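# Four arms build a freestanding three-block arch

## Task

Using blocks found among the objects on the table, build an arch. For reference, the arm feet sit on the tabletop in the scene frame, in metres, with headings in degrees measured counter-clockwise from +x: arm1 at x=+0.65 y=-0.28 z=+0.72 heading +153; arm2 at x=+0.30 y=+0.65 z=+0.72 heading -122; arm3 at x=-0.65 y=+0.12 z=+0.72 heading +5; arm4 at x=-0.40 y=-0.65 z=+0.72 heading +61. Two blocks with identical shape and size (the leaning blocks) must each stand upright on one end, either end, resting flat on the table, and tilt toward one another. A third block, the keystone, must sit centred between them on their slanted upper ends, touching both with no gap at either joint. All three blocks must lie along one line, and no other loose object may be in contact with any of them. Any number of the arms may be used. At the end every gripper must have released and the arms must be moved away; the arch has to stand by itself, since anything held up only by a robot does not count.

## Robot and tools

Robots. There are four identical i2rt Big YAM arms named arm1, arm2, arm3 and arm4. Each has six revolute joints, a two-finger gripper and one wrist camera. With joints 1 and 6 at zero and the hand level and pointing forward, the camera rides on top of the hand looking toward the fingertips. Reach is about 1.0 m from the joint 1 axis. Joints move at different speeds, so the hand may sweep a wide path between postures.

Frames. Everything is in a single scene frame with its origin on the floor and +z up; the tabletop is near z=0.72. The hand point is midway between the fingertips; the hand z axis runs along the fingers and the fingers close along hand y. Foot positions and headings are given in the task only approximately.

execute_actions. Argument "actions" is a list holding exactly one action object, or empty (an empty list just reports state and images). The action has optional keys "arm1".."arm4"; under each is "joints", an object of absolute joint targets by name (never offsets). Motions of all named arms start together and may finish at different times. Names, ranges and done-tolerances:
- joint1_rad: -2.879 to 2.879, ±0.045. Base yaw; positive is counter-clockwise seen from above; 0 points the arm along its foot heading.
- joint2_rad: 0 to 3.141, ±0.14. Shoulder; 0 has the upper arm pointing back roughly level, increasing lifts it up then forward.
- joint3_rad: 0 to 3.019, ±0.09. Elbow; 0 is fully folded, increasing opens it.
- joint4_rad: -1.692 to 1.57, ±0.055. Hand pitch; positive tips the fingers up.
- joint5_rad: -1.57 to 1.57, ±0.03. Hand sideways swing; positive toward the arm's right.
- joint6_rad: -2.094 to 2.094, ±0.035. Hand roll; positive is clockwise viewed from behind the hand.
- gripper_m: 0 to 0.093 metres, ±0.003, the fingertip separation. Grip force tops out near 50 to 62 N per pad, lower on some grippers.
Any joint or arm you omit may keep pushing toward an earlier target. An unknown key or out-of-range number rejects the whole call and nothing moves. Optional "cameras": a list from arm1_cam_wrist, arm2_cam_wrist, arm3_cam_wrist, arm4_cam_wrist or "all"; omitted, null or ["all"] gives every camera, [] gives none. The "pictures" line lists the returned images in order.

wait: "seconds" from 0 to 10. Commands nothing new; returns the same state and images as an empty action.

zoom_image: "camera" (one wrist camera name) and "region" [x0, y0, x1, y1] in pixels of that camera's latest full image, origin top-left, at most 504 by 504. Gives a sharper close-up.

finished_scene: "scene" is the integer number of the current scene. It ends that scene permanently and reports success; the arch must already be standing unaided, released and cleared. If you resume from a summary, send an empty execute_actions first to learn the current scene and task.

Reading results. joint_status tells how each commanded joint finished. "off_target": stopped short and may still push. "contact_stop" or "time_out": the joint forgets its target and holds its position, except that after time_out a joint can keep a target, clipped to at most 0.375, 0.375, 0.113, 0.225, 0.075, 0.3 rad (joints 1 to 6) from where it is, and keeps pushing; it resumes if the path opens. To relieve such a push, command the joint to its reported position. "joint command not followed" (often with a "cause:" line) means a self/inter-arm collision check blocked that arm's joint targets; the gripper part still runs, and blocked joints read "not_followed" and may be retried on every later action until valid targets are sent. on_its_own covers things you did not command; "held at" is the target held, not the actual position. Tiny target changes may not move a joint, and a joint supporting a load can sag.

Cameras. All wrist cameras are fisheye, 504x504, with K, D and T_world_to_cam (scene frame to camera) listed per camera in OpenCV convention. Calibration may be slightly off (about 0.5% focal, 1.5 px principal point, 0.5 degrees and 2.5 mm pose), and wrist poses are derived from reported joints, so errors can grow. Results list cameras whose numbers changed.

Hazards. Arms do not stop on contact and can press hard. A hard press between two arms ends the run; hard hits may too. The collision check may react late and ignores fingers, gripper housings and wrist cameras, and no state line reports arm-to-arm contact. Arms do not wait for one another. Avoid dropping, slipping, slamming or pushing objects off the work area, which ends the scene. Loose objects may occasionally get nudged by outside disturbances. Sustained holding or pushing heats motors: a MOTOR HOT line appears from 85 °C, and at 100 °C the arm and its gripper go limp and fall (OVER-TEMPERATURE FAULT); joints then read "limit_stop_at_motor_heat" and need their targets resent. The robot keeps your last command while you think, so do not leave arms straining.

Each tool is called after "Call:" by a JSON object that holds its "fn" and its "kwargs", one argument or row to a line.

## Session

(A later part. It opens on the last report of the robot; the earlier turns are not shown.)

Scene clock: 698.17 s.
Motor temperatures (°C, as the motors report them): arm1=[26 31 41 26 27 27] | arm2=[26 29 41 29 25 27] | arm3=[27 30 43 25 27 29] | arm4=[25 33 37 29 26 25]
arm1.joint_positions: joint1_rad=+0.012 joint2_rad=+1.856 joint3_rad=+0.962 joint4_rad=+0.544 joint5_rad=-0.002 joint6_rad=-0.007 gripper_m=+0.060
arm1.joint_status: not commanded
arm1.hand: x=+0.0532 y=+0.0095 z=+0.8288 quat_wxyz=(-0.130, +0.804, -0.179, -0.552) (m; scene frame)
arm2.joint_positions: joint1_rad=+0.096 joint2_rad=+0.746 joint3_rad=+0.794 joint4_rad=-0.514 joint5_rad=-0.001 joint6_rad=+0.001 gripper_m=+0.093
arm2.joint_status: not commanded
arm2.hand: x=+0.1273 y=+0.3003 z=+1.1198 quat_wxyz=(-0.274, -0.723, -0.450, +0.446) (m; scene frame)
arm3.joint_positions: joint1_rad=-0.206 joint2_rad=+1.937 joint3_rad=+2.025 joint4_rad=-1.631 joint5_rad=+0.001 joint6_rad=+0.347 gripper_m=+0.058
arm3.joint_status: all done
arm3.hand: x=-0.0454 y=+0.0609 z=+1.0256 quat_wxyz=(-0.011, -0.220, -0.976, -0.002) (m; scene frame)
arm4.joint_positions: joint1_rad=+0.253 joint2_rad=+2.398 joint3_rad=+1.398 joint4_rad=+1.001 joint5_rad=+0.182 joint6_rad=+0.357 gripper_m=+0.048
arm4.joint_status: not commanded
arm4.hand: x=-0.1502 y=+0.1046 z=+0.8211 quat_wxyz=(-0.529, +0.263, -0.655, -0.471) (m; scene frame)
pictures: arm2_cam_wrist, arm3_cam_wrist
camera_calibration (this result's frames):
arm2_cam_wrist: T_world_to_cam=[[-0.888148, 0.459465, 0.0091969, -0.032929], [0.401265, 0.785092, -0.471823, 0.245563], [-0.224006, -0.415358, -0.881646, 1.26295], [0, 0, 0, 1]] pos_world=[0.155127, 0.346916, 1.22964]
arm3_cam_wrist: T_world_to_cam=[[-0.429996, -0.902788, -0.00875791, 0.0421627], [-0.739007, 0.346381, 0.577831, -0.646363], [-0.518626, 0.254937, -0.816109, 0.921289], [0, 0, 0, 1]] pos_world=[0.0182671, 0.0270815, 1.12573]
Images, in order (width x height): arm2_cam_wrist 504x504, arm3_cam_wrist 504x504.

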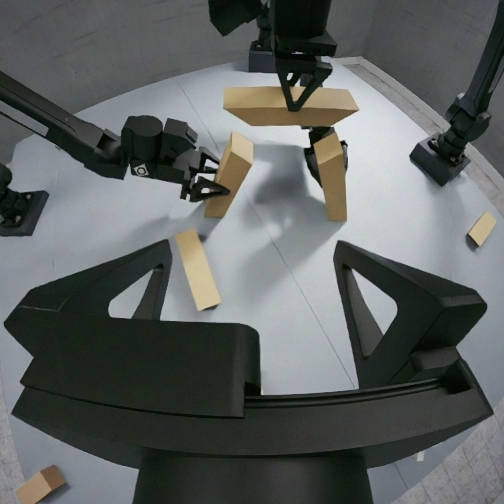

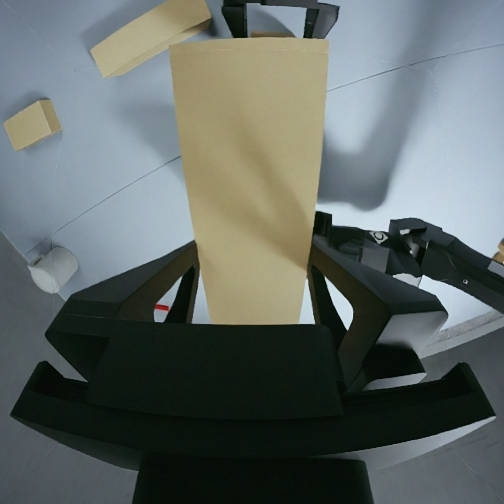

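Call:
{"fn": "execute_actions", "kwargs": {
  "actions": []
}}

Scene clock: 714.57 s.
Motor temperatures (°C, as the motors report them): arm1=[26 31 41 26 27 27] | arm2=[26 28 42 29 25 27] | arm3=[27 30 46 25 27 29] | arm4=[25 33 37 29 26 25]
arm1.joint_positions: joint1_rad=+0.012 joint2_rad=+1.856 joint3_rad=+0.962 joint4_rad=+0.544 joint5_rad=-0.002 joint6_rad=-0.007 gripper_m=+0.060
arm1.joint_status: not commanded
arm1.hand: x=+0.0532 y=+0.0095 z=+0.8288 quat_wxyz=(-0.130, +0.804, -0.179, -0.552) (m; scene frame)
arm2.joint_positions: joint1_rad=+0.096 joint2_rad=+0.746 joint3_rad=+0.794 joint4_rad=-0.514 joint5_rad=-0.001 joint6_rad=+0.001 gripper_m=+0.093
arm2.joint_status: not commanded
arm2.hand: x=+0.1273 y=+0.3003 z=+1.1198 quat_wxyz=(-0.274, -0.723, -0.450, +0.446) (m; scene frame)
arm3.joint_positions: joint1_rad=-0.206 joint2_rad=+1.937 joint3_rad=+2.025 joint4_rad=-1.631 joint5_rad=+0.001 joint6_rad=+0.347 gripper_m=+0.058
arm3.joint_status: all done
arm3.hand: x=-0.0454 y=+0.0609 z=+1.0256 quat_wxyz=(-0.011, -0.220, -0.976, -0.002) (m; scene frame)
arm4.joint_positions: joint1_rad=+0.253 joint2_rad=+2.398 joint3_rad=+1.398 joint4_rad=+1.001 joint5_rad=+0.182 joint6_rad=+0.357 gripper_m=+0.048
arm4.joint_status: not commanded
arm4.hand: x=-0.1502 y=+0.1046 z=+0.8211 quat_wxyz=(-0.529, +0.263, -0.655, -0.471) (m; scene frame)
pictures: arm1_cam_wrist, arm2_cam_wrist, arm3_cam_wrist, arm4_cam_wrist
camera_calibration (this result's frames):
arm1_cam_wrist: T_world_to_cam=[[0.433241, 0.901269, 0.00411126, -0.0356873], [0.756221, -0.361027, -0.5457, 0.416898], [-0.490338, 0.239529, -0.83797, 0.843331], [0, 0, 0, 1]] pos_world=[0.113711, -0.0193266, 0.934335]
arm2_cam_wrist: T_world_to_cam=[[-0.888148, 0.459465, 0.0091969, -0.032929], [0.401265, 0.785092, -0.471823, 0.245563], [-0.224006, -0.415358, -0.881646, 1.26295], [0, 0, 0, 1]] pos_world=[0.155127, 0.346916, 1.22964]
arm3_cam_wrist: T_world_to_cam=[[-0.429996, -0.902788, -0.00875791, 0.0421627], [-0.739007, 0.346381, 0.577831, -0.646363], [-0.518626, 0.254937, -0.816109, 0.921289], [0, 0, 0, 1]] pos_world=[0.0182671, 0.0270815, 1.12573]
arm4_cam_wrist: T_world_to_cam=[[0.841163, -0.417499, -0.343714, 0.456681], [-0.508241, -0.393176, -0.766227, 0.59905], [0.184759, 0.819211, -0.542915, 0.514927], [0, 0, 0, 1]] pos_world=[-0.174819, 0.00436156, 0.895538]
Images, in order (width x height): arm1_cam_wrist 504x504, arm2_cam_wrist 504x504, arm3_cam_wrist 504x504, arm4_cam_wrist 504x504.

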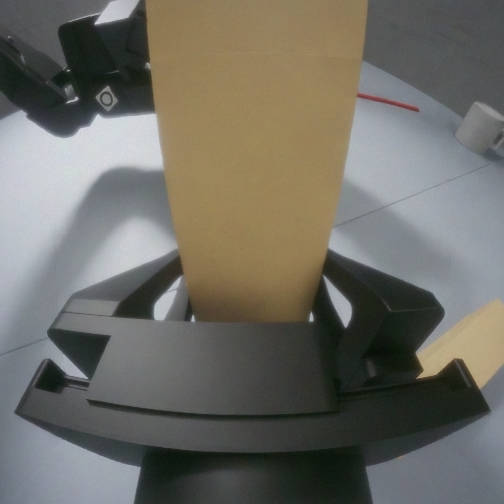

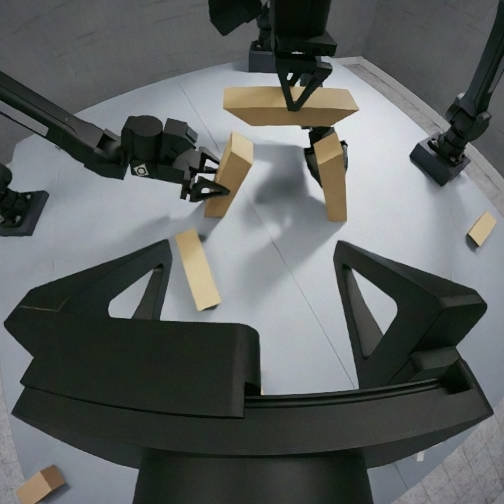

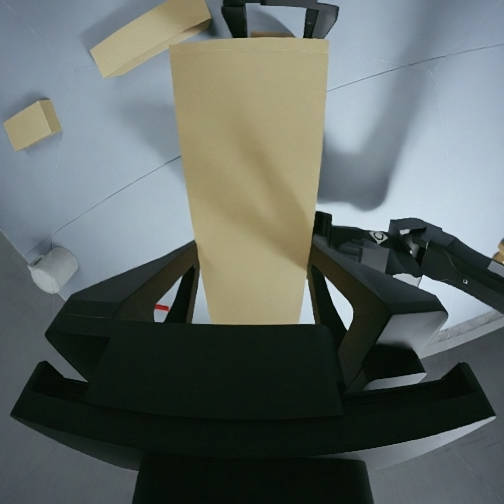

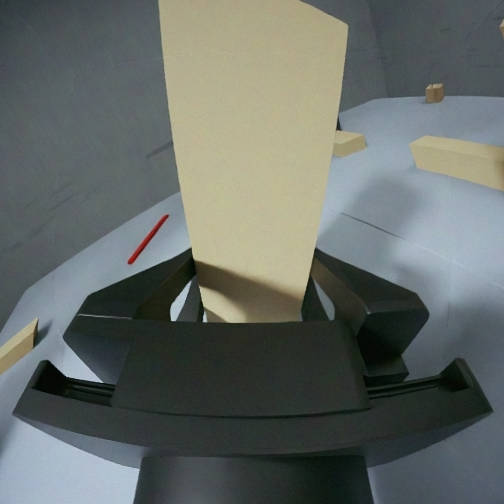

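Call:
{"fn": "execute_actions", "kwargs": {
  "actions": [
    {"arm3":{"joints":{"joint2_rad":1.972,"joint3_rad":1.94,"joint4_rad":-1.6}}}
  ],
  "cameras": ["arm2_cam_wrist"]
}}

Call:
{"fn": "zoom_image", "kwargs": {
  "camera": "arm2_cam_wrist",
  "region": [170,50,400,240]
}}

Scene clock: 723.33 s.
Motor temperatures (°C, as the motors report them): arm1=[26 32 41 26 27 27] | arm2=[26 28 42 29 25 27] | arm3=[27 31 47 25 27 29] | arm4=[25 33 37 29 26 25]
arm1.joint_positions: joint1_rad=+0.012 joint2_rad=+1.856 joint3_rad=+0.962 joint4_rad=+0.544 joint5_rad=-0.002 joint6_rad=-0.007 gripper_m=+0.060
arm1.joint_status: not commanded
arm1.hand: x=+0.0532 y=+0.0095 z=+0.8288 quat_wxyz=(-0.130, +0.804, -0.179, -0.552) (m; scene frame)
arm2.joint_positions: joint1_rad=+0.096 joint2_rad=+0.746 joint3_rad=+0.794 joint4_rad=-0.514 joint5_rad=-0.001 joint6_rad=+0.001 gripper_m=+0.093
arm2.joint_status: not commanded
arm2.hand: x=+0.1273 y=+0.3003 z=+1.1198 quat_wxyz=(-0.274, -0.723, -0.450, +0.446) (m; scene frame)
arm3.joint_positions: joint1_rad=-0.206 joint2_rad=+1.982 joint3_rad=+1.924 joint4_rad=-1.612 joint5_rad=+0.001 joint6_rad=+0.347 gripper_m=+0.058
arm3.joint_status: all done
arm3.hand: x=-0.0614 y=+0.0625 z=+0.9617 quat_wxyz=(+0.052, -0.219, -0.974, +0.006) (m; scene frame)
arm4.joint_positions: joint1_rad=+0.253 joint2_rad=+2.398 joint3_rad=+1.398 joint4_rad=+1.001 joint5_rad=+0.182 joint6_rad=+0.357 gripper_m=+0.048
arm4.joint_status: not commanded
arm4.hand: x=-0.1502 y=+0.1046 z=+0.8211 quat_wxyz=(-0.529, +0.263, -0.655, -0.471) (m; scene frame)
pictures: arm2_cam_wrist
camera_calibration (this result's frames):
arm2_cam_wrist: T_world_to_cam=[[-0.888148, 0.459465, 0.0091969, -0.032929], [0.401265, 0.785092, -0.471823, 0.245563], [-0.224006, -0.415358, -0.881646, 1.26295], [0, 0, 0, 1]] pos_world=[0.155127, 0.346916, 1.22964]
Images, in order (width x height): arm2_cam_wrist 504x504.

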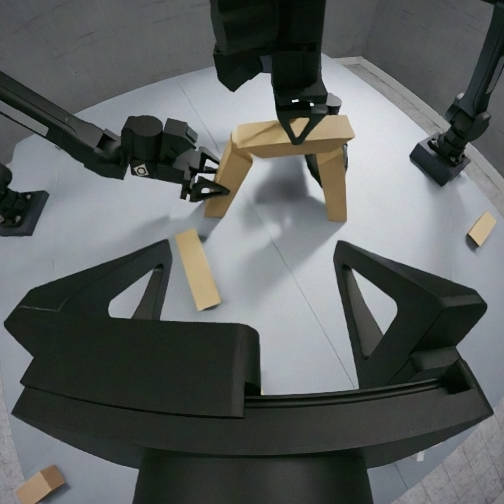

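Region (170, 50, 400, 240) of arm2_cam_wrist's 504x504 image, scaled by 2.191, with more detail than that image has; it fills the top 416 rows of this view, and the rest is white.

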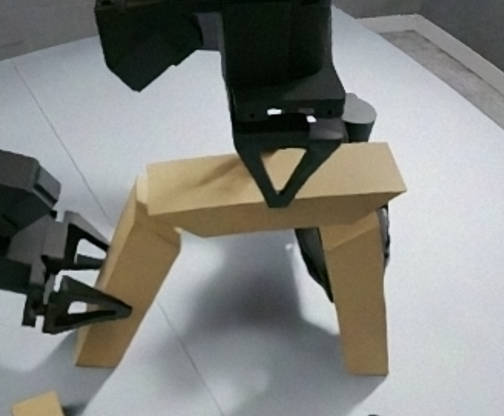

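Call:
{"fn": "execute_actions", "kwargs": {
  "actions": [
    {"arm3":{"joints":{"joint4_rad":-1.49}}}
  ],
  "cameras": ["arm2_cam_wrist"]
}}

Call:
{"fn": "zoom_image", "kwargs": {
  "camera": "arm2_cam_wrist",
  "region": [170,50,400,240]
}}

Scene clock: 728.50 s.
Motor temperatures (°C, as the motors report them): arm1=[26 32 41 26 27 27] | arm2=[26 28 42 29 25 27] | arm3=[27 31 46 25 27 29] | arm4=[25 33 37 29 26 25]
arm1.joint_positions: joint1_rad=+0.012 joint2_rad=+1.856 joint3_rad=+0.962 joint4_rad=+0.544 joint5_rad=-0.002 joint6_rad=-0.007 gripper_m=+0.060
arm1.joint_status: not commanded
arm1.hand: x=+0.0532 y=+0.0095 z=+0.8288 quat_wxyz=(-0.130, +0.804, -0.179, -0.552) (m; scene frame)
arm2.joint_positions: joint1_rad=+0.096 joint2_rad=+0.746 joint3_rad=+0.794 joint4_rad=-0.514 joint5_rad=-0.001 joint6_rad=+0.001 gripper_m=+0.093
arm2.joint_status: not commanded
arm2.hand: x=+0.1273 y=+0.3003 z=+1.1198 quat_wxyz=(-0.274, -0.723, -0.450, +0.446) (m; scene frame)
arm3.joint_positions: joint1_rad=-0.206 joint2_rad=+1.982 joint3_rad=+1.924 joint4_rad=-1.506 joint5_rad=+0.001 joint6_rad=+0.347 gripper_m=+0.058
arm3.joint_status: all done
arm3.hand: x=-0.0355 y=+0.0600 z=+0.9604 quat_wxyz=(-0.001, -0.220, -0.976, +0.000) (m; scene frame)
arm4.joint_positions: joint1_rad=+0.253 joint2_rad=+2.398 joint3_rad=+1.398 joint4_rad=+1.001 joint5_rad=+0.182 joint6_rad=+0.357 gripper_m=+0.048
arm4.joint_status: not commanded
arm4.hand: x=-0.1502 y=+0.1046 z=+0.8211 quat_wxyz=(-0.529, +0.263, -0.655, -0.471) (m; scene frame)
pictures: arm2_cam_wrist
camera_calibration (this result's frames):
arm2_cam_wrist: T_world_to_cam=[[-0.888148, 0.459465, 0.0091969, -0.032929], [0.401265, 0.785092, -0.471823, 0.245563], [-0.224006, -0.415358, -0.881646, 1.26295], [0, 0, 0, 1]] pos_world=[0.155127, 0.346916, 1.22964]
Images, in order (width x height): arm2_cam_wrist 504x504.

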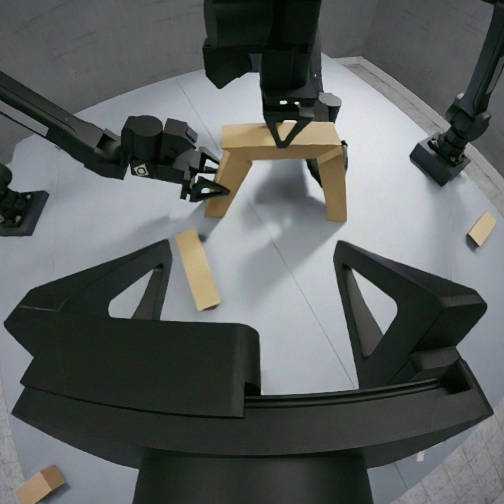

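Region (170, 50, 400, 240) of arm2_cam_wrist's 504x504 image, scaled by 2.191, with more detail than that image has; it fills the top 416 rows of this view, and the rest is white.

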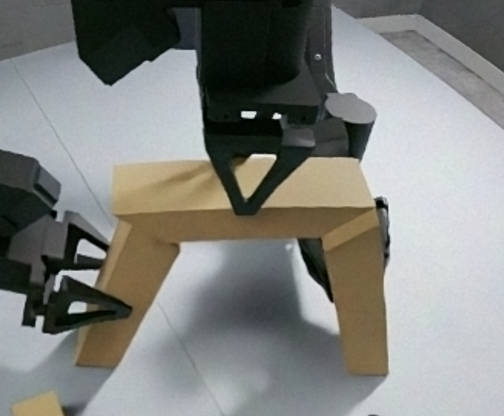

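Call:
{"fn": "execute_actions", "kwargs": {
  "actions": [
    {"arm3":{"joints":{"joint4_rad":-1.535}},"arm2":{"joints":{"joint2_rad":1.0,"joint3_rad":0.75,"joint4_rad":-0.2}}}
  ],
  "cameras": ["arm2_cam_wrist","arm3_cam_wrist"]
}}

Scene clock: 738.63 s.
Motor temperatures (°C, as the motors report them): arm1=[26 32 41 26 27 27] | arm2=[26 28 42 29 25 27] | arm3=[27 31 45 25 27 29] | arm4=[25 33 37 29 26 25]
arm1.joint_positions: joint1_rad=+0.012 joint2_rad=+1.856 joint3_rad=+0.962 joint4_rad=+0.544 joint5_rad=-0.002 joint6_rad=-0.007 gripper_m=+0.060
arm1.joint_status: not commanded
arm1.hand: x=+0.0532 y=+0.0095 z=+0.8288 quat_wxyz=(-0.130, +0.804, -0.179, -0.552) (m; scene frame)
arm2.joint_positions: joint1_rad=+0.096 joint2_rad=+1.005 joint3_rad=+0.744 joint4_rad=-0.217 joint5_rad=-0.001 joint6_rad=+0.001 gripper_m=+0.093
arm2.joint_status: all done
arm2.hand: x=+0.0947 y=+0.2356 z=+1.0488 quat_wxyz=(-0.271, -0.726, -0.452, +0.441) (m; scene frame)
arm3.joint_positions: joint1_rad=-0.206 joint2_rad=+1.982 joint3_rad=+1.924 joint4_rad=-1.520 joint5_rad=+0.001 joint6_rad=+0.347 gripper_m=+0.058
arm3.joint_status: all done
arm3.hand: x=-0.0390 y=+0.0603 z=+0.9604 quat_wxyz=(+0.006, -0.220, -0.976, +0.001) (m; scene frame)
arm4.joint_positions: joint1_rad=+0.253 joint2_rad=+2.398 joint3_rad=+1.398 joint4_rad=+1.001 joint5_rad=+0.182 joint6_rad=+0.357 gripper_m=+0.048
arm4.joint_status: not commanded
arm4.hand: x=-0.1502 y=+0.1046 z=+0.8211 quat_wxyz=(-0.529, +0.263, -0.655, -0.471) (m; scene frame)
pictures: arm2_cam_wrist, arm3_cam_wrist
camera_calibration (this result's frames):
arm2_cam_wrist: T_world_to_cam=[[-0.888167, 0.459425, 0.00941658, -0.0317306], [0.404095, 0.790631, -0.46001, 0.261919], [-0.218785, -0.40476, -0.887864, 1.16978], [0, 0, 0, 1]] pos_world=[0.121908, 0.280977, 1.15939]
arm3_cam_wrist: T_world_to_cam=[[-0.430062, -0.902793, 0.00336125, 0.0322286], [-0.718135, 0.344348, 0.604737, -0.628581], [-0.54711, 0.25766, -0.796418, 0.851365], [0, 0, 0, 1]] pos_world=[0.0282445, 0.0261833, 1.05806]
Images, in order (width x height): arm2_cam_wrist 504x504, arm3_cam_wrist 504x504.

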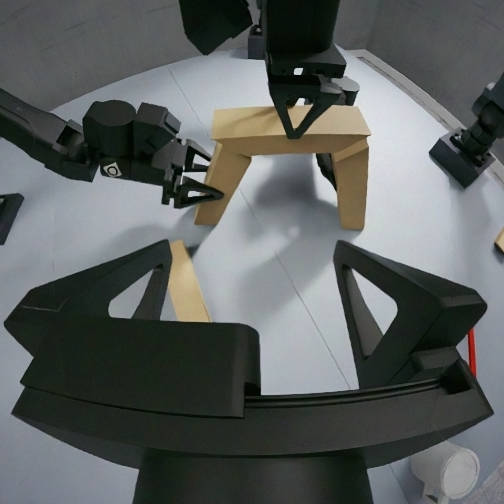

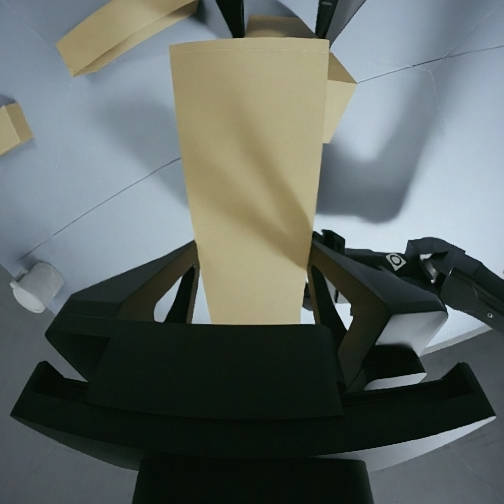

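Call:
{"fn": "execute_actions", "kwargs": {
  "actions": [
    {"arm2":{"joints":{"joint2_rad":1.3,"joint3_rad":0.5,"joint4_rad":0.95}}}
  ],
  "cameras": ["arm2_cam_wrist"]
}}

Call:
{"fn": "zoom_image", "kwargs": {
  "camera": "arm2_cam_wrist",
  "region": [130,100,430,350]
}}

Scene clock: 749.63 s.
Motor temperatures (°C, as the motors report them): arm1=[26 32 41 26 27 27] | arm2=[26 29 42 29 25 27] | arm3=[27 31 45 25 27 29] | arm4=[25 34 37 29 26 25]
arm1.joint_positions: joint1_rad=+0.012 joint2_rad=+1.856 joint3_rad=+0.962 joint4_rad=+0.544 joint5_rad=-0.002 joint6_rad=-0.007 gripper_m=+0.060
arm1.joint_status: not commanded
arm1.hand: x=+0.0532 y=+0.0095 z=+0.8288 quat_wxyz=(-0.130, +0.804, -0.179, -0.552) (m; scene frame)
arm2.joint_positions: joint1_rad=+0.096 joint2_rad=+1.302 joint3_rad=+0.474 joint4_rad=+0.933 joint5_rad=-0.001 joint6_rad=+0.001 gripper_m=+0.093
arm2.joint_status: all done
arm2.hand: x=+0.0830 y=+0.2122 z=+1.0322 quat_wxyz=(-0.390, -0.568, -0.355, +0.632) (m; scene frame)
arm3.joint_positions: joint1_rad=-0.206 joint2_rad=+1.982 joint3_rad=+1.924 joint4_rad=-1.520 joint5_rad=+0.001 joint6_rad=+0.347 gripper_m=+0.058
arm3.joint_status: not commanded
arm3.hand: x=-0.0390 y=+0.0603 z=+0.9604 quat_wxyz=(+0.006, -0.220, -0.976, +0.001) (m; scene frame)
arm4.joint_positions: joint1_rad=+0.253 joint2_rad=+2.398 joint3_rad=+1.398 joint4_rad=+1.001 joint5_rad=+0.182 joint6_rad=+0.357 gripper_m=+0.048
arm4.joint_status: not commanded
arm4.hand: x=-0.1502 y=+0.1046 z=+0.8211 quat_wxyz=(-0.529, +0.263, -0.655, -0.471) (m; scene frame)
pictures: arm2_cam_wrist
camera_calibration (this result's frames):
arm2_cam_wrist: T_world_to_cam=[[-0.888596, 0.458691, -0.00020068, -0.021125], [0.223754, 0.433084, -0.873139, 0.794839], [-0.400414, -0.775913, -0.487471, 0.823532], [0, 0, 0, 1]] pos_world=[0.133134, 0.304446, 1.09545]
Images, in order (width x height): arm2_cam_wrist 504x504.

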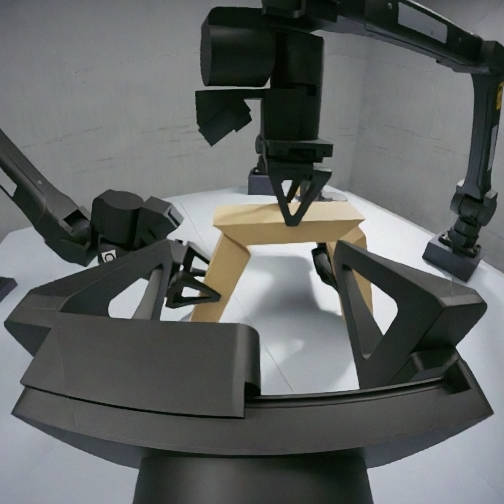

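Region (130, 100, 430, 350) of arm2_cam_wrist's 504x504 image, scaled by 1.680, with more detail than that image has.

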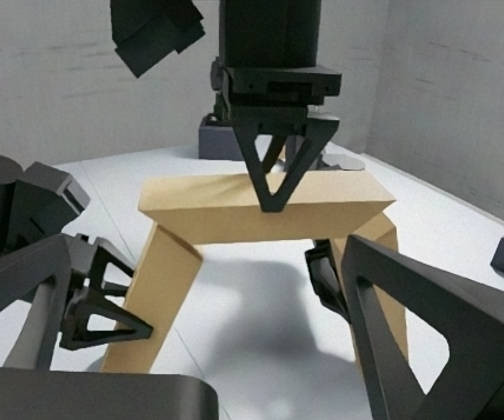

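Call:
{"fn": "execute_actions", "kwargs": {
  "actions": [
    {"arm3":{"joints":{"joint2_rad":1.93,"joint3_rad":1.905,"joint4_rad":-1.54}},"arm4":{"joints":{"joint1_rad":0.27}}}
  ],
  "cameras": ["arm2_cam_wrist"]
}}

Call:
{"fn": "zoom_image", "kwargs": {
  "camera": "arm2_cam_wrist",
  "region": [130,100,430,350]
}}

Scene clock: 762.30 s.
Motor temperatures (°C, as the motors report them): arm1=[26 32 41 26 27 27] | arm2=[26 29 41 29 25 27] | arm3=[27 32 45 25 27 29] | arm4=[25 34 37 29 26 26]
arm1.joint_positions: joint1_rad=+0.012 joint2_rad=+1.856 joint3_rad=+0.962 joint4_rad=+0.544 joint5_rad=-0.002 joint6_rad=-0.007 gripper_m=+0.060
arm1.joint_status: not commanded
arm1.hand: x=+0.0532 y=+0.0095 z=+0.8288 quat_wxyz=(-0.130, +0.804, -0.179, -0.552) (m; scene frame)
arm2.joint_positions: joint1_rad=+0.096 joint2_rad=+1.302 joint3_rad=+0.474 joint4_rad=+0.933 joint5_rad=-0.001 joint6_rad=+0.001 gripper_m=+0.093
arm2.joint_status: not commanded
arm2.hand: x=+0.0830 y=+0.2122 z=+1.0322 quat_wxyz=(-0.390, -0.568, -0.355, +0.632) (m; scene frame)
arm3.joint_positions: joint1_rad=-0.206 joint2_rad=+1.961 joint3_rad=+1.895 joint4_rad=-1.527 joint5_rad=+0.001 joint6_rad=+0.347 gripper_m=+0.058
arm3.joint_status: all done
arm3.hand: x=-0.0495 y=+0.0613 z=+0.9621 quat_wxyz=(+0.014, -0.220, -0.976, +0.002) (m; scene frame)
arm4.joint_positions: joint1_rad=+0.262 joint2_rad=+2.398 joint3_rad=+1.398 joint4_rad=+1.001 joint5_rad=+0.182 joint6_rad=+0.356 gripper_m=+0.048
arm4.joint_status: all done
arm4.hand: x=-0.1571 y=+0.1068 z=+0.8210 quat_wxyz=(-0.527, +0.266, -0.654, -0.473) (m; scene frame)
pictures: arm2_cam_wrist
camera_calibration (this result's frames):
arm2_cam_wrist: T_world_to_cam=[[-0.888596, 0.458691, -0.00020068, -0.021125], [0.223754, 0.433084, -0.873139, 0.794839], [-0.400414, -0.775913, -0.487471, 0.823532], [0, 0, 0, 1]] pos_world=[0.133134, 0.304446, 1.09545]
Images, in order (width x height): arm2_cam_wrist 504x504.

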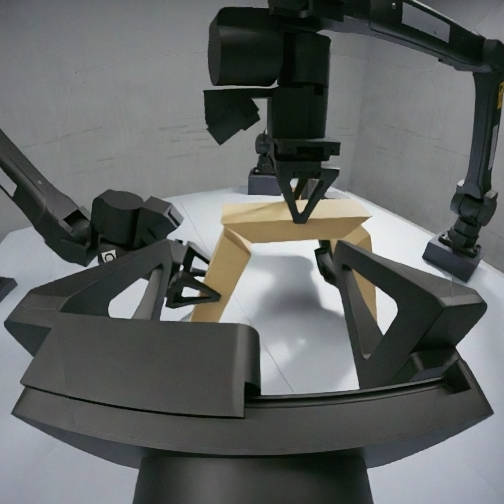

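Region (130, 100, 430, 350) of arm2_cam_wrist's 504x504 image, scaled by 1.680, with more detail than that image has.

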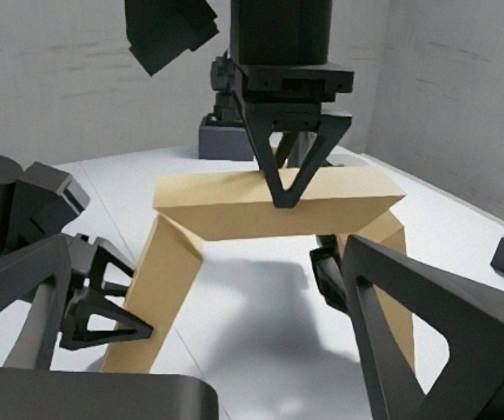

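Call:
{"fn": "execute_actions", "kwargs": {
  "actions": [
    {"arm3":{"joints":{"joint3_rad":1.88,"joint4_rad":-1.51}}}
  ],
  "cameras": ["arm2_cam_wrist"]
}}

Call:
{"fn": "zoom_image", "kwargs": {
  "camera": "arm2_cam_wrist",
  "region": [130,100,430,350]
}}

Scene clock: 776.20 s.
Motor temperatures (°C, as the motors report them): arm1=[26 32 41 26 27 27] | arm2=[26 29 41 29 25 27] | arm3=[27 32 44 25 27 29] | arm4=[25 34 37 29 26 25]
arm1.joint_positions: joint1_rad=+0.012 joint2_rad=+1.856 joint3_rad=+0.962 joint4_rad=+0.544 joint5_rad=-0.002 joint6_rad=-0.007 gripper_m=+0.060
arm1.joint_status: not commanded
arm1.hand: x=+0.0532 y=+0.0095 z=+0.8288 quat_wxyz=(-0.130, +0.804, -0.179, -0.552) (m; scene frame)
arm2.joint_positions: joint1_rad=+0.096 joint2_rad=+1.302 joint3_rad=+0.474 joint4_rad=+0.933 joint5_rad=-0.001 joint6_rad=+0.001 gripper_m=+0.093
arm2.joint_status: not commanded
arm2.hand: x=+0.0830 y=+0.2122 z=+1.0322 quat_wxyz=(-0.390, -0.568, -0.355, +0.632) (m; scene frame)
arm3.joint_positions: joint1_rad=-0.206 joint2_rad=+1.958 joint3_rad=+1.870 joint4_rad=-1.525 joint5_rad=+0.001 joint6_rad=+0.347 gripper_m=+0.058
arm3.joint_status: all done
arm3.hand: x=-0.0562 y=+0.0620 z=+0.9543 quat_wxyz=(+0.024, -0.220, -0.975, +0.003) (m; scene frame)
arm4.joint_positions: joint1_rad=+0.262 joint2_rad=+2.398 joint3_rad=+1.398 joint4_rad=+1.001 joint5_rad=+0.182 joint6_rad=+0.356 gripper_m=+0.048
arm4.joint_status: not commanded
arm4.hand: x=-0.1571 y=+0.1068 z=+0.8210 quat_wxyz=(-0.527, +0.266, -0.654, -0.473) (m; scene frame)
pictures: arm2_cam_wrist
camera_calibration (this result's frames):
arm2_cam_wrist: T_world_to_cam=[[-0.888596, 0.458691, -0.00020068, -0.021125], [0.223754, 0.433084, -0.873139, 0.794839], [-0.400414, -0.775913, -0.487471, 0.823532], [0, 0, 0, 1]] pos_world=[0.133134, 0.304446, 1.09545]
Images, in order (width x height): arm2_cam_wrist 504x504.

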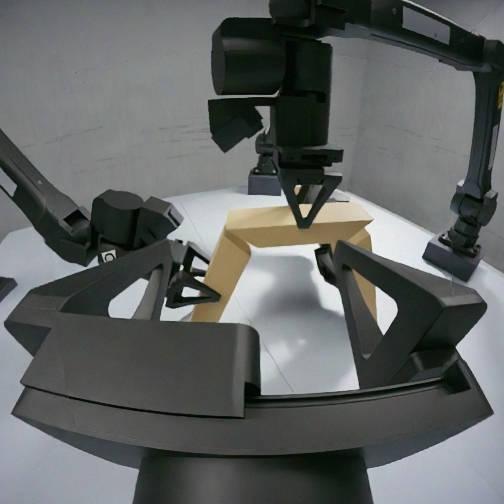

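Region (130, 100, 430, 350) of arm2_cam_wrist's 504x504 image, scaled by 1.680, with more detail than that image has.

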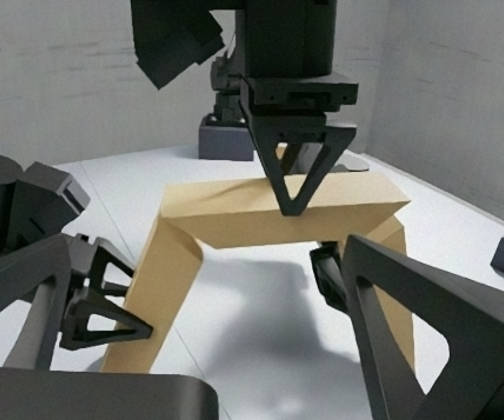

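Call:
{"fn": "execute_actions", "kwargs": {
  "actions": [
    {"arm3":{"joints":{"joint4_rad":-1.475}},"arm2":{"joints":{"joint1_rad":0.0}}}
  ],
  "cameras": ["arm2_cam_wrist"]
}}

Call:
{"fn": "zoom_image", "kwargs": {
  "camera": "arm2_cam_wrist",
  "region": [100,100,400,350]
}}

Scene clock: 780.23 s.
Motor temperatures (°C, as the motors report them): arm1=[26 32 41 26 27 27] | arm2=[26 29 41 29 25 27] | arm3=[27 33 44 25 27 29] | arm4=[25 34 37 29 26 25]
arm1.joint_positions: joint1_rad=+0.012 joint2_rad=+1.856 joint3_rad=+0.962 joint4_rad=+0.544 joint5_rad=-0.002 joint6_rad=-0.007 gripper_m=+0.060
arm1.joint_status: not commanded
arm1.hand: x=+0.0532 y=+0.0095 z=+0.8288 quat_wxyz=(-0.130, +0.804, -0.179, -0.552) (m; scene frame)
arm2.joint_positions: joint1_rad=-0.001 joint2_rad=+1.302 joint3_rad=+0.474 joint4_rad=+0.933 joint5_rad=+0.000 joint6_rad=+0.001 gripper_m=+0.093
arm2.joint_status: all done
arm2.hand: x=+0.0415 y=+0.2354 z=+1.0325 quat_wxyz=(-0.359, -0.585, -0.327, +0.650) (m; scene frame)
arm3.joint_positions: joint1_rad=-0.206 joint2_rad=+1.958 joint3_rad=+1.870 joint4_rad=-1.491 joint5_rad=+0.001 joint6_rad=+0.347 gripper_m=+0.058
arm3.joint_status: all done
arm3.hand: x=-0.0478 y=+0.0611 z=+0.9541 quat_wxyz=(+0.007, -0.220, -0.976, +0.001) (m; scene frame)
arm4.joint_positions: joint1_rad=+0.262 joint2_rad=+2.398 joint3_rad=+1.398 joint4_rad=+1.001 joint5_rad=+0.182 joint6_rad=+0.356 gripper_m=+0.048
arm4.joint_status: not commanded
arm4.hand: x=-0.1571 y=+0.1068 z=+0.8210 quat_wxyz=(-0.527, +0.266, -0.654, -0.473) (m; scene frame)
pictures: arm2_cam_wrist
camera_calibration (this result's frames):
arm2_cam_wrist: T_world_to_cam=[[-0.839642, 0.54314, -0.0000656772, -0.0907162], [0.264528, 0.408829, -0.873432, 0.798646], [-0.47437, -0.733388, -0.486946, 0.817587], [0, 0, 0, 1]] pos_world=[0.100405, 0.322371, 1.09568]
Images, in order (width x height): arm2_cam_wrist 504x504.

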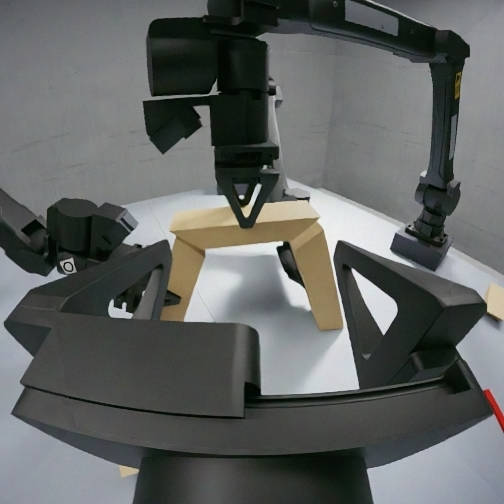

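Region (100, 100, 400, 350) of arm2_cam_wrist's 504x504 image, scaled by 1.680, with more detail than that image has.

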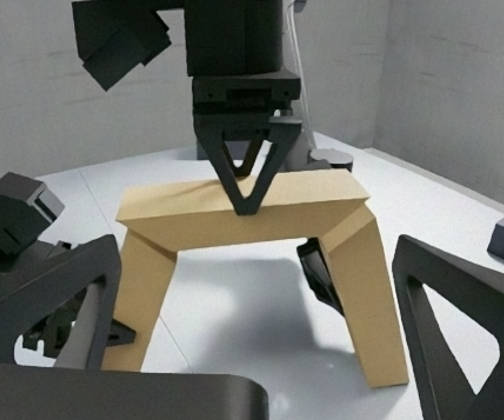

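Call:
{"fn": "zoom_image", "kwargs": {
  "camera": "arm2_cam_wrist",
  "region": [160,190,350,290]
}}

Call:
{"fn": "execute_actions", "kwargs": {
  "actions": [
    {"arm3":{"joints":{"gripper_m":0.093}}}
  ],
  "cameras": ["arm2_cam_wrist","arm3_cam_wrist"]
}}

Region (160, 190, 350, 290) of arm2_cam_wrist's 504x504 image, scaled by 2.653, with more detail than that image has; it fills the top 265 rows of this view, and the rest is white.

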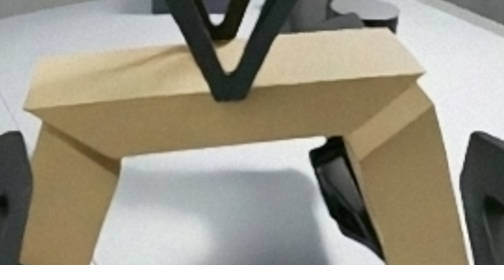

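Scene clock: 785.07 s.
Motor temperatures (°C, as the motors report them): arm1=[26 32 41 26 27 27] | arm2=[26 29 41 29 25 27] | arm3=[27 33 44 25 27 29] | arm4=[25 34 37 29 26 25]
arm1.joint_positions: joint1_rad=+0.012 joint2_rad=+1.857 joint3_rad=+0.962 joint4_rad=+0.546 joint5_rad=-0.001 joint6_rad=-0.006 gripper_m=+0.060
arm1.joint_status: not commanded
arm1.hand: x=+0.0531 y=+0.0096 z=+0.8290 quat_wxyz=(-0.130, +0.804, -0.180, -0.552) (m; scene frame)
arm2.joint_positions: joint1_rad=-0.001 joint2_rad=+1.302 joint3_rad=+0.474 joint4_rad=+0.933 joint5_rad=+0.000 joint6_rad=+0.001 gripper_m=+0.093
arm2.joint_status: not commanded
arm2.hand: x=+0.0415 y=+0.2354 z=+1.0325 quat_wxyz=(-0.359, -0.585, -0.327, +0.650) (m; scene frame)
arm3.joint_positions: joint1_rad=-0.206 joint2_rad=+1.944 joint3_rad=+1.870 joint4_rad=-1.491 joint5_rad=+0.001 joint6_rad=+0.347 gripper_m=+0.093
arm3.joint_status: all done
arm3.hand: x=-0.0484 y=+0.0612 z=+0.9621 quat_wxyz=(+0.000, -0.220, -0.976, +0.000) (m; scene frame)
arm4.joint_positions: joint1_rad=+0.265 joint2_rad=+2.398 joint3_rad=+1.398 joint4_rad=+1.001 joint5_rad=+0.180 joint6_rad=+0.352 gripper_m=+0.048
arm4.joint_status: not commanded
arm4.hand: x=-0.1594 y=+0.1076 z=+0.8211 quat_wxyz=(-0.527, +0.269, -0.653, -0.474) (m; scene frame)
pictures: arm2_cam_wrist, arm3_cam_wrist
camera_calibration (this result's frames):
arm2_cam_wrist: T_world_to_cam=[[-0.839642, 0.54314, -0.0000656772, -0.0907162], [0.264528, 0.408829, -0.873432, 0.798646], [-0.47437, -0.733388, -0.486946, 0.817587], [0, 0, 0, 1]] pos_world=[0.100405, 0.322371, 1.09568]
arm3_cam_wrist: T_world_to_cam=[[-0.430087, -0.902787, -0.00119993, 0.0333703], [-0.726101, 0.345124, 0.594698, -0.62748], [-0.536472, 0.256643, -0.803948, 0.855156], [0, 0, 0, 1]] pos_world=[0.0175051, 0.0272144, 1.0607]
Images, in order (width x height): arm2_cam_wrist 504x504, arm3_cam_wrist 504x504.

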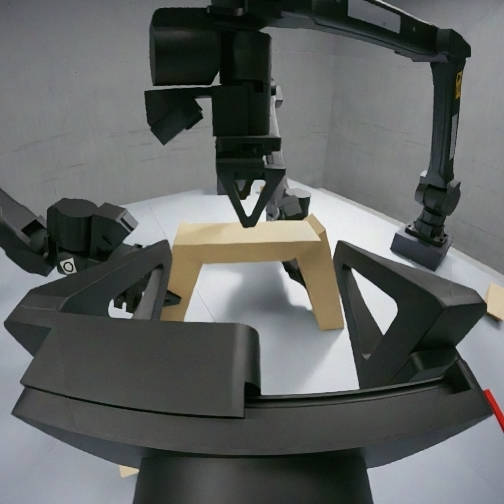

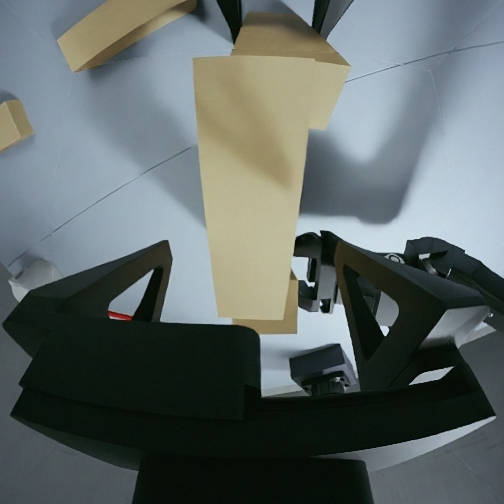

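Call:
{"fn": "execute_actions", "kwargs": {
  "actions": [
    {"arm3":{"joints":{"joint2_rad":1.85,"joint3_rad":2.0,"joint4_rad":-1.65}}}
  ],
  "cameras": ["arm2_cam_wrist","arm3_cam_wrist"]
}}

Call:
{"fn": "zoom_image", "kwargs": {
  "camera": "arm2_cam_wrist",
  "region": [150,180,360,340]
}}

Call:
{"fn": "zoom_image", "kwargs": {
  "camera": "arm3_cam_wrist",
  "region": [130,60,400,340]
}}

Scene clock: 790.97 s.
Motor temperatures (°C, as the motors report them): arm1=[26 32 41 26 27 27] | arm2=[26 29 41 29 25 27] | arm3=[27 33 44 25 27 29] | arm4=[25 34 37 29 26 25]
arm1.joint_positions: joint1_rad=+0.012 joint2_rad=+1.857 joint3_rad=+0.962 joint4_rad=+0.546 joint5_rad=-0.001 joint6_rad=-0.006 gripper_m=+0.060
arm1.joint_status: not commanded
arm1.hand: x=+0.0531 y=+0.0096 z=+0.8290 quat_wxyz=(-0.130, +0.804, -0.180, -0.552) (m; scene frame)
arm2.joint_positions: joint1_rad=-0.001 joint2_rad=+1.302 joint3_rad=+0.474 joint4_rad=+0.933 joint5_rad=+0.000 joint6_rad=+0.001 gripper_m=+0.093
arm2.joint_status: not commanded
arm2.hand: x=+0.0415 y=+0.2354 z=+1.0325 quat_wxyz=(-0.359, -0.585, -0.327, +0.650) (m; scene frame)
arm3.joint_positions: joint1_rad=-0.206 joint2_rad=+1.832 joint3_rad=+1.974 joint4_rad=-1.636 joint5_rad=+0.001 joint6_rad=+0.347 gripper_m=+0.093
arm3.joint_status: all done
arm3.hand: x=-0.0711 y=+0.0633 z=+1.0657 quat_wxyz=(-0.035, -0.219, -0.975, -0.005) (m; scene frame)
arm4.joint_positions: joint1_rad=+0.265 joint2_rad=+2.398 joint3_rad=+1.398 joint4_rad=+1.001 joint5_rad=+0.180 joint6_rad=+0.352 gripper_m=+0.048
arm4.joint_status: not commanded
arm4.hand: x=-0.1594 y=+0.1076 z=+0.8211 quat_wxyz=(-0.527, +0.269, -0.653, -0.474) (m; scene frame)
pictures: arm2_cam_wrist, arm3_cam_wrist
camera_calibration (this result's frames):
arm2_cam_wrist: T_world_to_cam=[[-0.839642, 0.54314, -0.0000656772, -0.0907162], [0.264528, 0.408829, -0.873432, 0.798646], [-0.47437, -0.733388, -0.486946, 0.817587], [0, 0, 0, 1]] pos_world=[0.100405, 0.322371, 1.09568]
arm3_cam_wrist: T_world_to_cam=[[-0.429214, -0.902849, -0.0252887, 0.0513427], [-0.765948, 0.349009, 0.539922, -0.651013], [-0.478642, 0.251112, -0.841335, 0.969997], [0, 0, 0, 1]] pos_world=[-0.012324, 0.0299859, 1.16889]
Images, in order (width x height): arm2_cam_wrist 504x504, arm3_cam_wrist 504x504.

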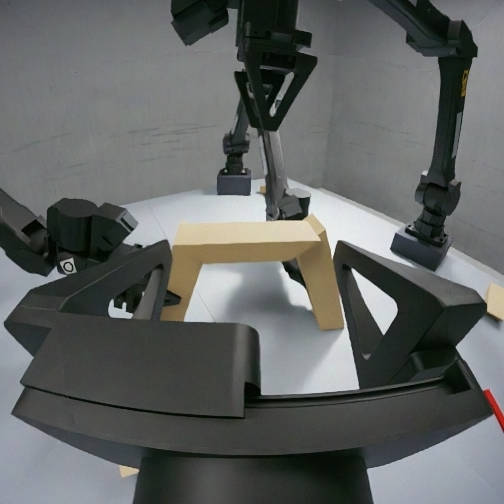

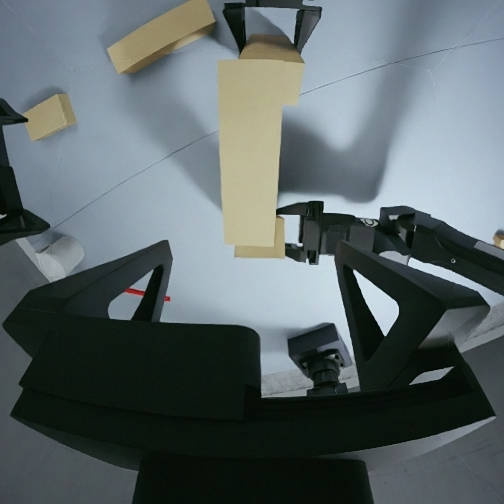

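Region (150, 180, 360, 340) of arm2_cam_wrist's 504x504 image, scaled by 2.400, with more detail than that image has; it fills the top 384 rows of this view, and the rest is white.

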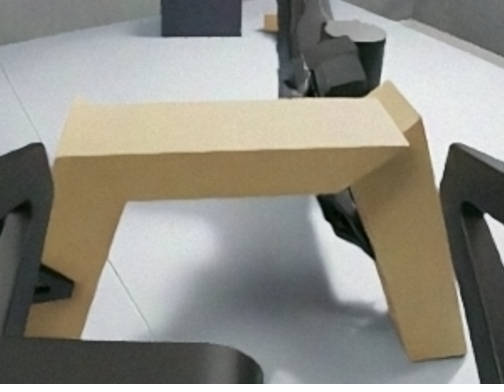

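Region (130, 60, 400, 340) of arm3_cam_wrist's 504x504 image, scaled by 1.800, with more detail than that image has; it fills the left 486 columns of this view, and the rest is white.

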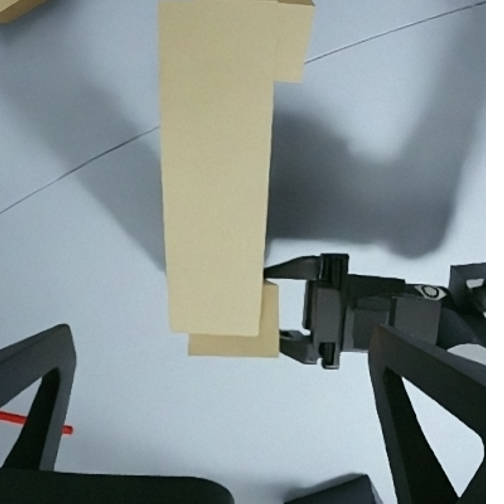

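Call:
{"fn": "execute_actions", "kwargs": {
  "actions": [
    {"arm3":{"joints":{"joint1_rad":-0.232}}}
  ],
  "cameras": []
}}

Call:
{"fn": "execute_actions", "kwargs": {
  "actions": [
    {"arm3":{"joints":{"joint2_rad":1.94,"joint3_rad":1.89,"joint4_rad":-1.478}}}
  ],
  "cameras": ["arm2_cam_wrist","arm3_cam_wrist"]
}}

Scene clock: 798.73 s.
Motor temperatures (°C, as the motors report them): arm1=[26 32 41 26 27 27] | arm2=[26 29 41 29 25 27] | arm3=[27 32 45 25 27 29] | arm4=[25 34 37 29 26 25]
arm1.joint_positions: joint1_rad=+0.012 joint2_rad=+1.857 joint3_rad=+0.962 joint4_rad=+0.546 joint5_rad=-0.001 joint6_rad=-0.006 gripper_m=+0.060
arm1.joint_status: not commanded
arm1.hand: x=+0.0531 y=+0.0096 z=+0.8290 quat_wxyz=(-0.130, +0.804, -0.180, -0.552) (m; scene frame)
arm2.joint_positions: joint1_rad=-0.001 joint2_rad=+1.302 joint3_rad=+0.474 joint4_rad=+0.933 joint5_rad=+0.000 joint6_rad=+0.001 gripper_m=+0.093
arm2.joint_status: not commanded
arm2.hand: x=+0.0415 y=+0.2354 z=+1.0325 quat_wxyz=(-0.359, -0.585, -0.327, +0.650) (m; scene frame)
arm3.joint_positions: joint1_rad=-0.219 joint2_rad=+1.832 joint3_rad=+1.974 joint4_rad=-1.636 joint5_rad=+0.001 joint6_rad=+0.347 gripper_m=+0.093
arm3.joint_status: all done
arm3.hand: x=-0.0719 y=+0.0556 z=+1.0657 quat_wxyz=(-0.035, -0.226, -0.973, -0.004) (m; scene frame)
arm4.joint_positions: joint1_rad=+0.265 joint2_rad=+2.398 joint3_rad=+1.398 joint4_rad=+1.001 joint5_rad=+0.180 joint6_rad=+0.352 gripper_m=+0.048
arm4.joint_status: not commanded
arm4.hand: x=-0.1594 y=+0.1076 z=+0.8211 quat_wxyz=(-0.527, +0.269, -0.653, -0.474) (m; scene frame)
pictures: none
No camera images: the call's "cameras" was empty. Leave "cameras" out to get every camera's image.

Scene clock: 799.77 s.
Motor temperatures (°C, as the motors report them): arm1=[26 32 41 26 27 27] | arm2=[26 29 41 29 25 27] | arm3=[27 32 45 25 27 29] | arm4=[25 34 37 29 26 25]
arm1.joint_positions: joint1_rad=+0.012 joint2_rad=+1.857 joint3_rad=+0.962 joint4_rad=+0.546 joint5_rad=-0.001 joint6_rad=-0.006 gripper_m=+0.060
arm1.joint_status: not commanded
arm1.hand: x=+0.0531 y=+0.0096 z=+0.8290 quat_wxyz=(-0.130, +0.804, -0.180, -0.552) (m; scene frame)
arm2.joint_positions: joint1_rad=-0.001 joint2_rad=+1.302 joint3_rad=+0.474 joint4_rad=+0.933 joint5_rad=+0.000 joint6_rad=+0.001 gripper_m=+0.093
arm2.joint_status: not commanded
arm2.hand: x=+0.0415 y=+0.2354 z=+1.0325 quat_wxyz=(-0.359, -0.585, -0.327, +0.650) (m; scene frame)
arm3.joint_positions: joint1_rad=-0.219 joint2_rad=+1.952 joint3_rad=+1.875 joint4_rad=-1.494 joint5_rad=+0.001 joint6_rad=+0.347 gripper_m=+0.093
arm3.joint_status: all done
arm3.hand: x=-0.0482 y=+0.0530 z=+0.9597 quat_wxyz=(+0.003, -0.226, -0.974, +0.000) (m; scene frame)
arm4.joint_positions: joint1_rad=+0.265 joint2_rad=+2.398 joint3_rad=+1.398 joint4_rad=+1.001 joint5_rad=+0.180 joint6_rad=+0.352 gripper_m=+0.048
arm4.joint_status: not commanded
arm4.hand: x=-0.1594 y=+0.1076 z=+0.8211 quat_wxyz=(-0.527, +0.269, -0.653, -0.474) (m; scene frame)
pictures: arm2_cam_wrist, arm3_cam_wrist
camera_calibration (this result's frames):
arm2_cam_wrist: T_world_to_cam=[[-0.839642, 0.54314, -0.0000656772, -0.0907162], [0.264528, 0.408829, -0.873432, 0.798646], [-0.47437, -0.733388, -0.486946, 0.817587], [0, 0, 0, 1]] pos_world=[0.100405, 0.322371, 1.09568]
arm3_cam_wrist: T_world_to_cam=[[-0.442098, -0.896966, 0.000825338, 0.0232512], [-0.718024, 0.354452, 0.599003, -0.627334], [-0.537578, 0.264226, -0.800746, 0.851853], [0, 0, 0, 1]] pos_world=[0.0177755, 0.0181342, 1.05787]
Images, in order (width x height): arm2_cam_wrist 504x504, arm3_cam_wrist 504x504.

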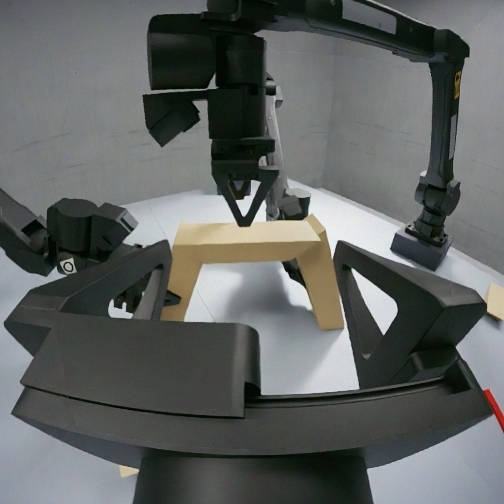

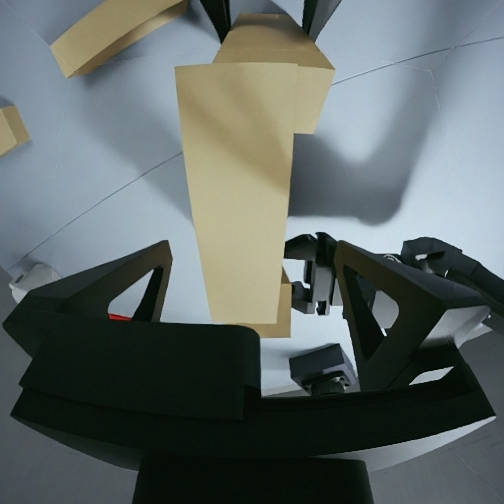

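Call:
{"fn": "execute_actions", "kwargs": {
  "actions": [
    {"arm3":{"joints":{"joint2_rad":1.975,"joint4_rad":-1.455}}}
  ],
  "cameras": ["arm2_cam_wrist"]
}}

Call:
{"fn": "execute_actions", "kwargs": {
  "actions": [
    {"arm3":{"joints":{"gripper_m":0.045}},"arm4":{"joints":{"joint1_rad":0.25}}}
  ],
  "cameras": ["arm2_cam_wrist","arm3_cam_wrist"]
}}

Call:
{"fn": "zoom_image", "kwargs": {
  "camera": "arm2_cam_wrist",
  "region": [150,180,360,340]
}}

Scene clock: 806.20 s.
Motor temperatures (°C, as the motors report them): arm1=[26 32 41 26 27 27] | arm2=[26 29 41 29 25 27] | arm3=[27 32 45 25 27 29] | arm4=[25 34 37 29 26 25]
arm1.joint_positions: joint1_rad=+0.012 joint2_rad=+1.857 joint3_rad=+0.962 joint4_rad=+0.546 joint5_rad=-0.001 joint6_rad=-0.006 gripper_m=+0.060
arm1.joint_status: not commanded
arm1.hand: x=+0.0531 y=+0.0096 z=+0.8290 quat_wxyz=(-0.130, +0.804, -0.180, -0.552) (m; scene frame)
arm2.joint_positions: joint1_rad=-0.001 joint2_rad=+1.302 joint3_rad=+0.474 joint4_rad=+0.933 joint5_rad=+0.000 joint6_rad=+0.001 gripper_m=+0.093
arm2.joint_status: not commanded
arm2.hand: x=+0.0415 y=+0.2354 z=+1.0325 quat_wxyz=(-0.359, -0.585, -0.327, +0.650) (m; scene frame)
arm3.joint_positions: joint1_rad=-0.219 joint2_rad=+1.952 joint3_rad=+1.875 joint4_rad=-1.472 joint5_rad=+0.001 joint6_rad=+0.347 gripper_m=+0.093
arm3.joint_status: all done
arm3.hand: x=-0.0427 y=+0.0524 z=+0.9597 quat_wxyz=(-0.009, -0.226, -0.974, -0.001) (m; scene frame)
arm4.joint_positions: joint1_rad=+0.265 joint2_rad=+2.398 joint3_rad=+1.398 joint4_rad=+1.001 joint5_rad=+0.180 joint6_rad=+0.352 gripper_m=+0.048
arm4.joint_status: not commanded
arm4.hand: x=-0.1594 y=+0.1076 z=+0.8211 quat_wxyz=(-0.527, +0.269, -0.653, -0.474) (m; scene frame)
pictures: arm2_cam_wrist
camera_calibration (this result's frames):
arm2_cam_wrist: T_world_to_cam=[[-0.839642, 0.54314, -0.0000656772, -0.0907162], [0.264528, 0.408829, -0.873432, 0.798646], [-0.47437, -0.733388, -0.486946, 0.817587], [0, 0, 0, 1]] pos_world=[0.100405, 0.322371, 1.09568]
Images, in order (width x height): arm2_cam_wrist 504x504.

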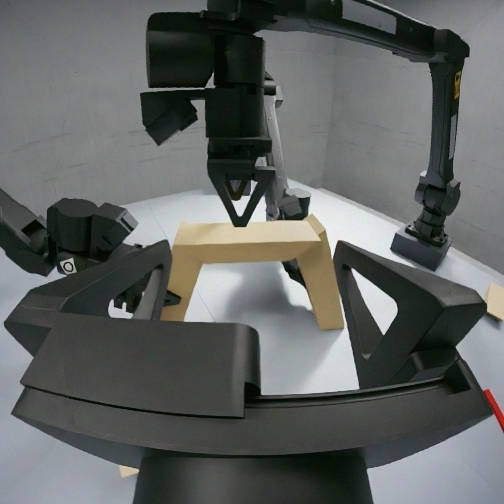

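Scene clock: 806.80 s.
Motor temperatures (°C, as the motors report them): arm1=[26 32 41 26 27 27] | arm2=[26 29 41 29 25 27] | arm3=[27 32 45 25 27 29] | arm4=[25 34 37 29 26 25]
arm1.joint_positions: joint1_rad=+0.012 joint2_rad=+1.857 joint3_rad=+0.962 joint4_rad=+0.546 joint5_rad=-0.001 joint6_rad=-0.006 gripper_m=+0.060
arm1.joint_status: not commanded
arm1.hand: x=+0.0531 y=+0.0096 z=+0.8290 quat_wxyz=(-0.130, +0.804, -0.180, -0.552) (m; scene frame)
arm2.joint_positions: joint1_rad=-0.001 joint2_rad=+1.302 joint3_rad=+0.474 joint4_rad=+0.933 joint5_rad=+0.000 joint6_rad=+0.001 gripper_m=+0.093
arm2.joint_status: not commanded
arm2.hand: x=+0.0415 y=+0.2354 z=+1.0325 quat_wxyz=(-0.359, -0.585, -0.327, +0.650) (m; scene frame)
arm3.joint_positions: joint1_rad=-0.219 joint2_rad=+1.952 joint3_rad=+1.875 joint4_rad=-1.472 joint5_rad=+0.001 joint6_rad=+0.347 gripper_m=+0.045
arm3.joint_status: all done
arm3.hand: x=-0.0427 y=+0.0524 z=+0.9597 quat_wxyz=(-0.009, -0.226, -0.974, -0.001) (m; scene frame)
arm4.joint_positions: joint1_rad=+0.265 joint2_rad=+2.398 joint3_rad=+1.398 joint4_rad=+1.001 joint5_rad=+0.180 joint6_rad=+0.352 gripper_m=+0.048
arm4.joint_status: all done
arm4.hand: x=-0.1591 y=+0.1075 z=+0.8211 quat_wxyz=(-0.527, +0.269, -0.653, -0.473) (m; scene frame)
pictures: arm2_cam_wrist, arm3_cam_wrist
camera_calibration (this result's frames):
arm2_cam_wrist: T_world_to_cam=[[-0.839642, 0.54314, -0.0000656772, -0.0907162], [0.264528, 0.408829, -0.873432, 0.798646], [-0.47437, -0.733388, -0.486946, 0.817587], [0, 0, 0, 1]] pos_world=[0.100405, 0.322371, 1.09568]
arm3_cam_wrist: T_world_to_cam=[[-0.442048, -0.896965, -0.00686335, 0.0325225], [-0.731228, 0.355916, 0.581918, -0.607433], [-0.519518, 0.262255, -0.813218, 0.867837], [0, 0, 0, 1]] pos_world=[0.0210612, 0.0177723, 1.05944]
Images, in order (width x height): arm2_cam_wrist 504x504, arm3_cam_wrist 504x504.

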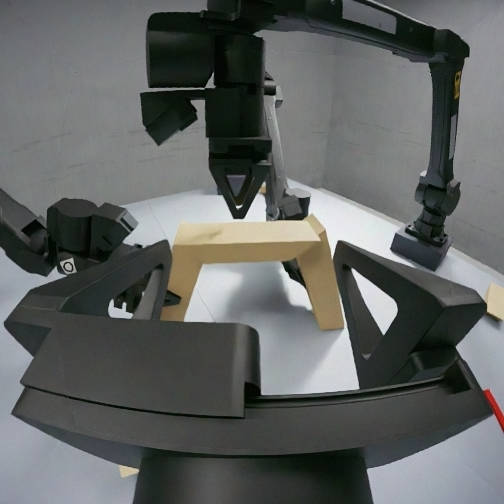

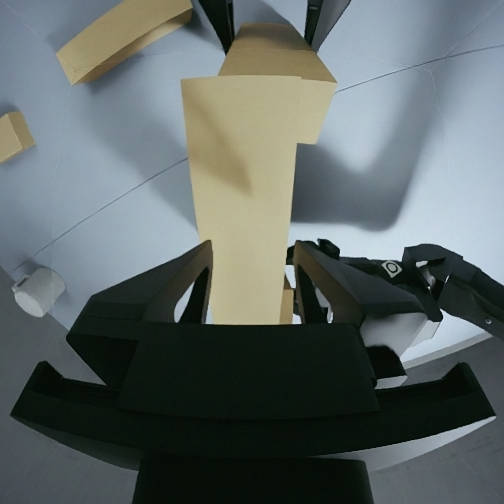

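Region (150, 180, 360, 340) of arm2_cam_wrist's 504x504 image, scaled by 2.400, with more detail than that image has; it fills the top 384 rows of this view, and the rest is white.

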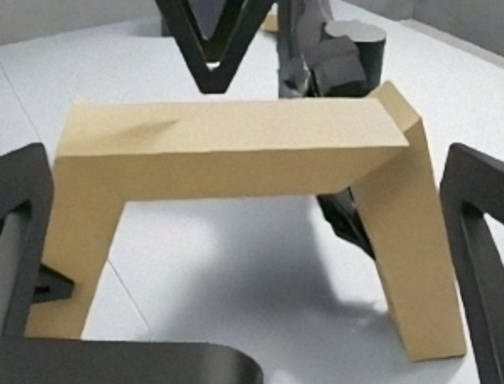

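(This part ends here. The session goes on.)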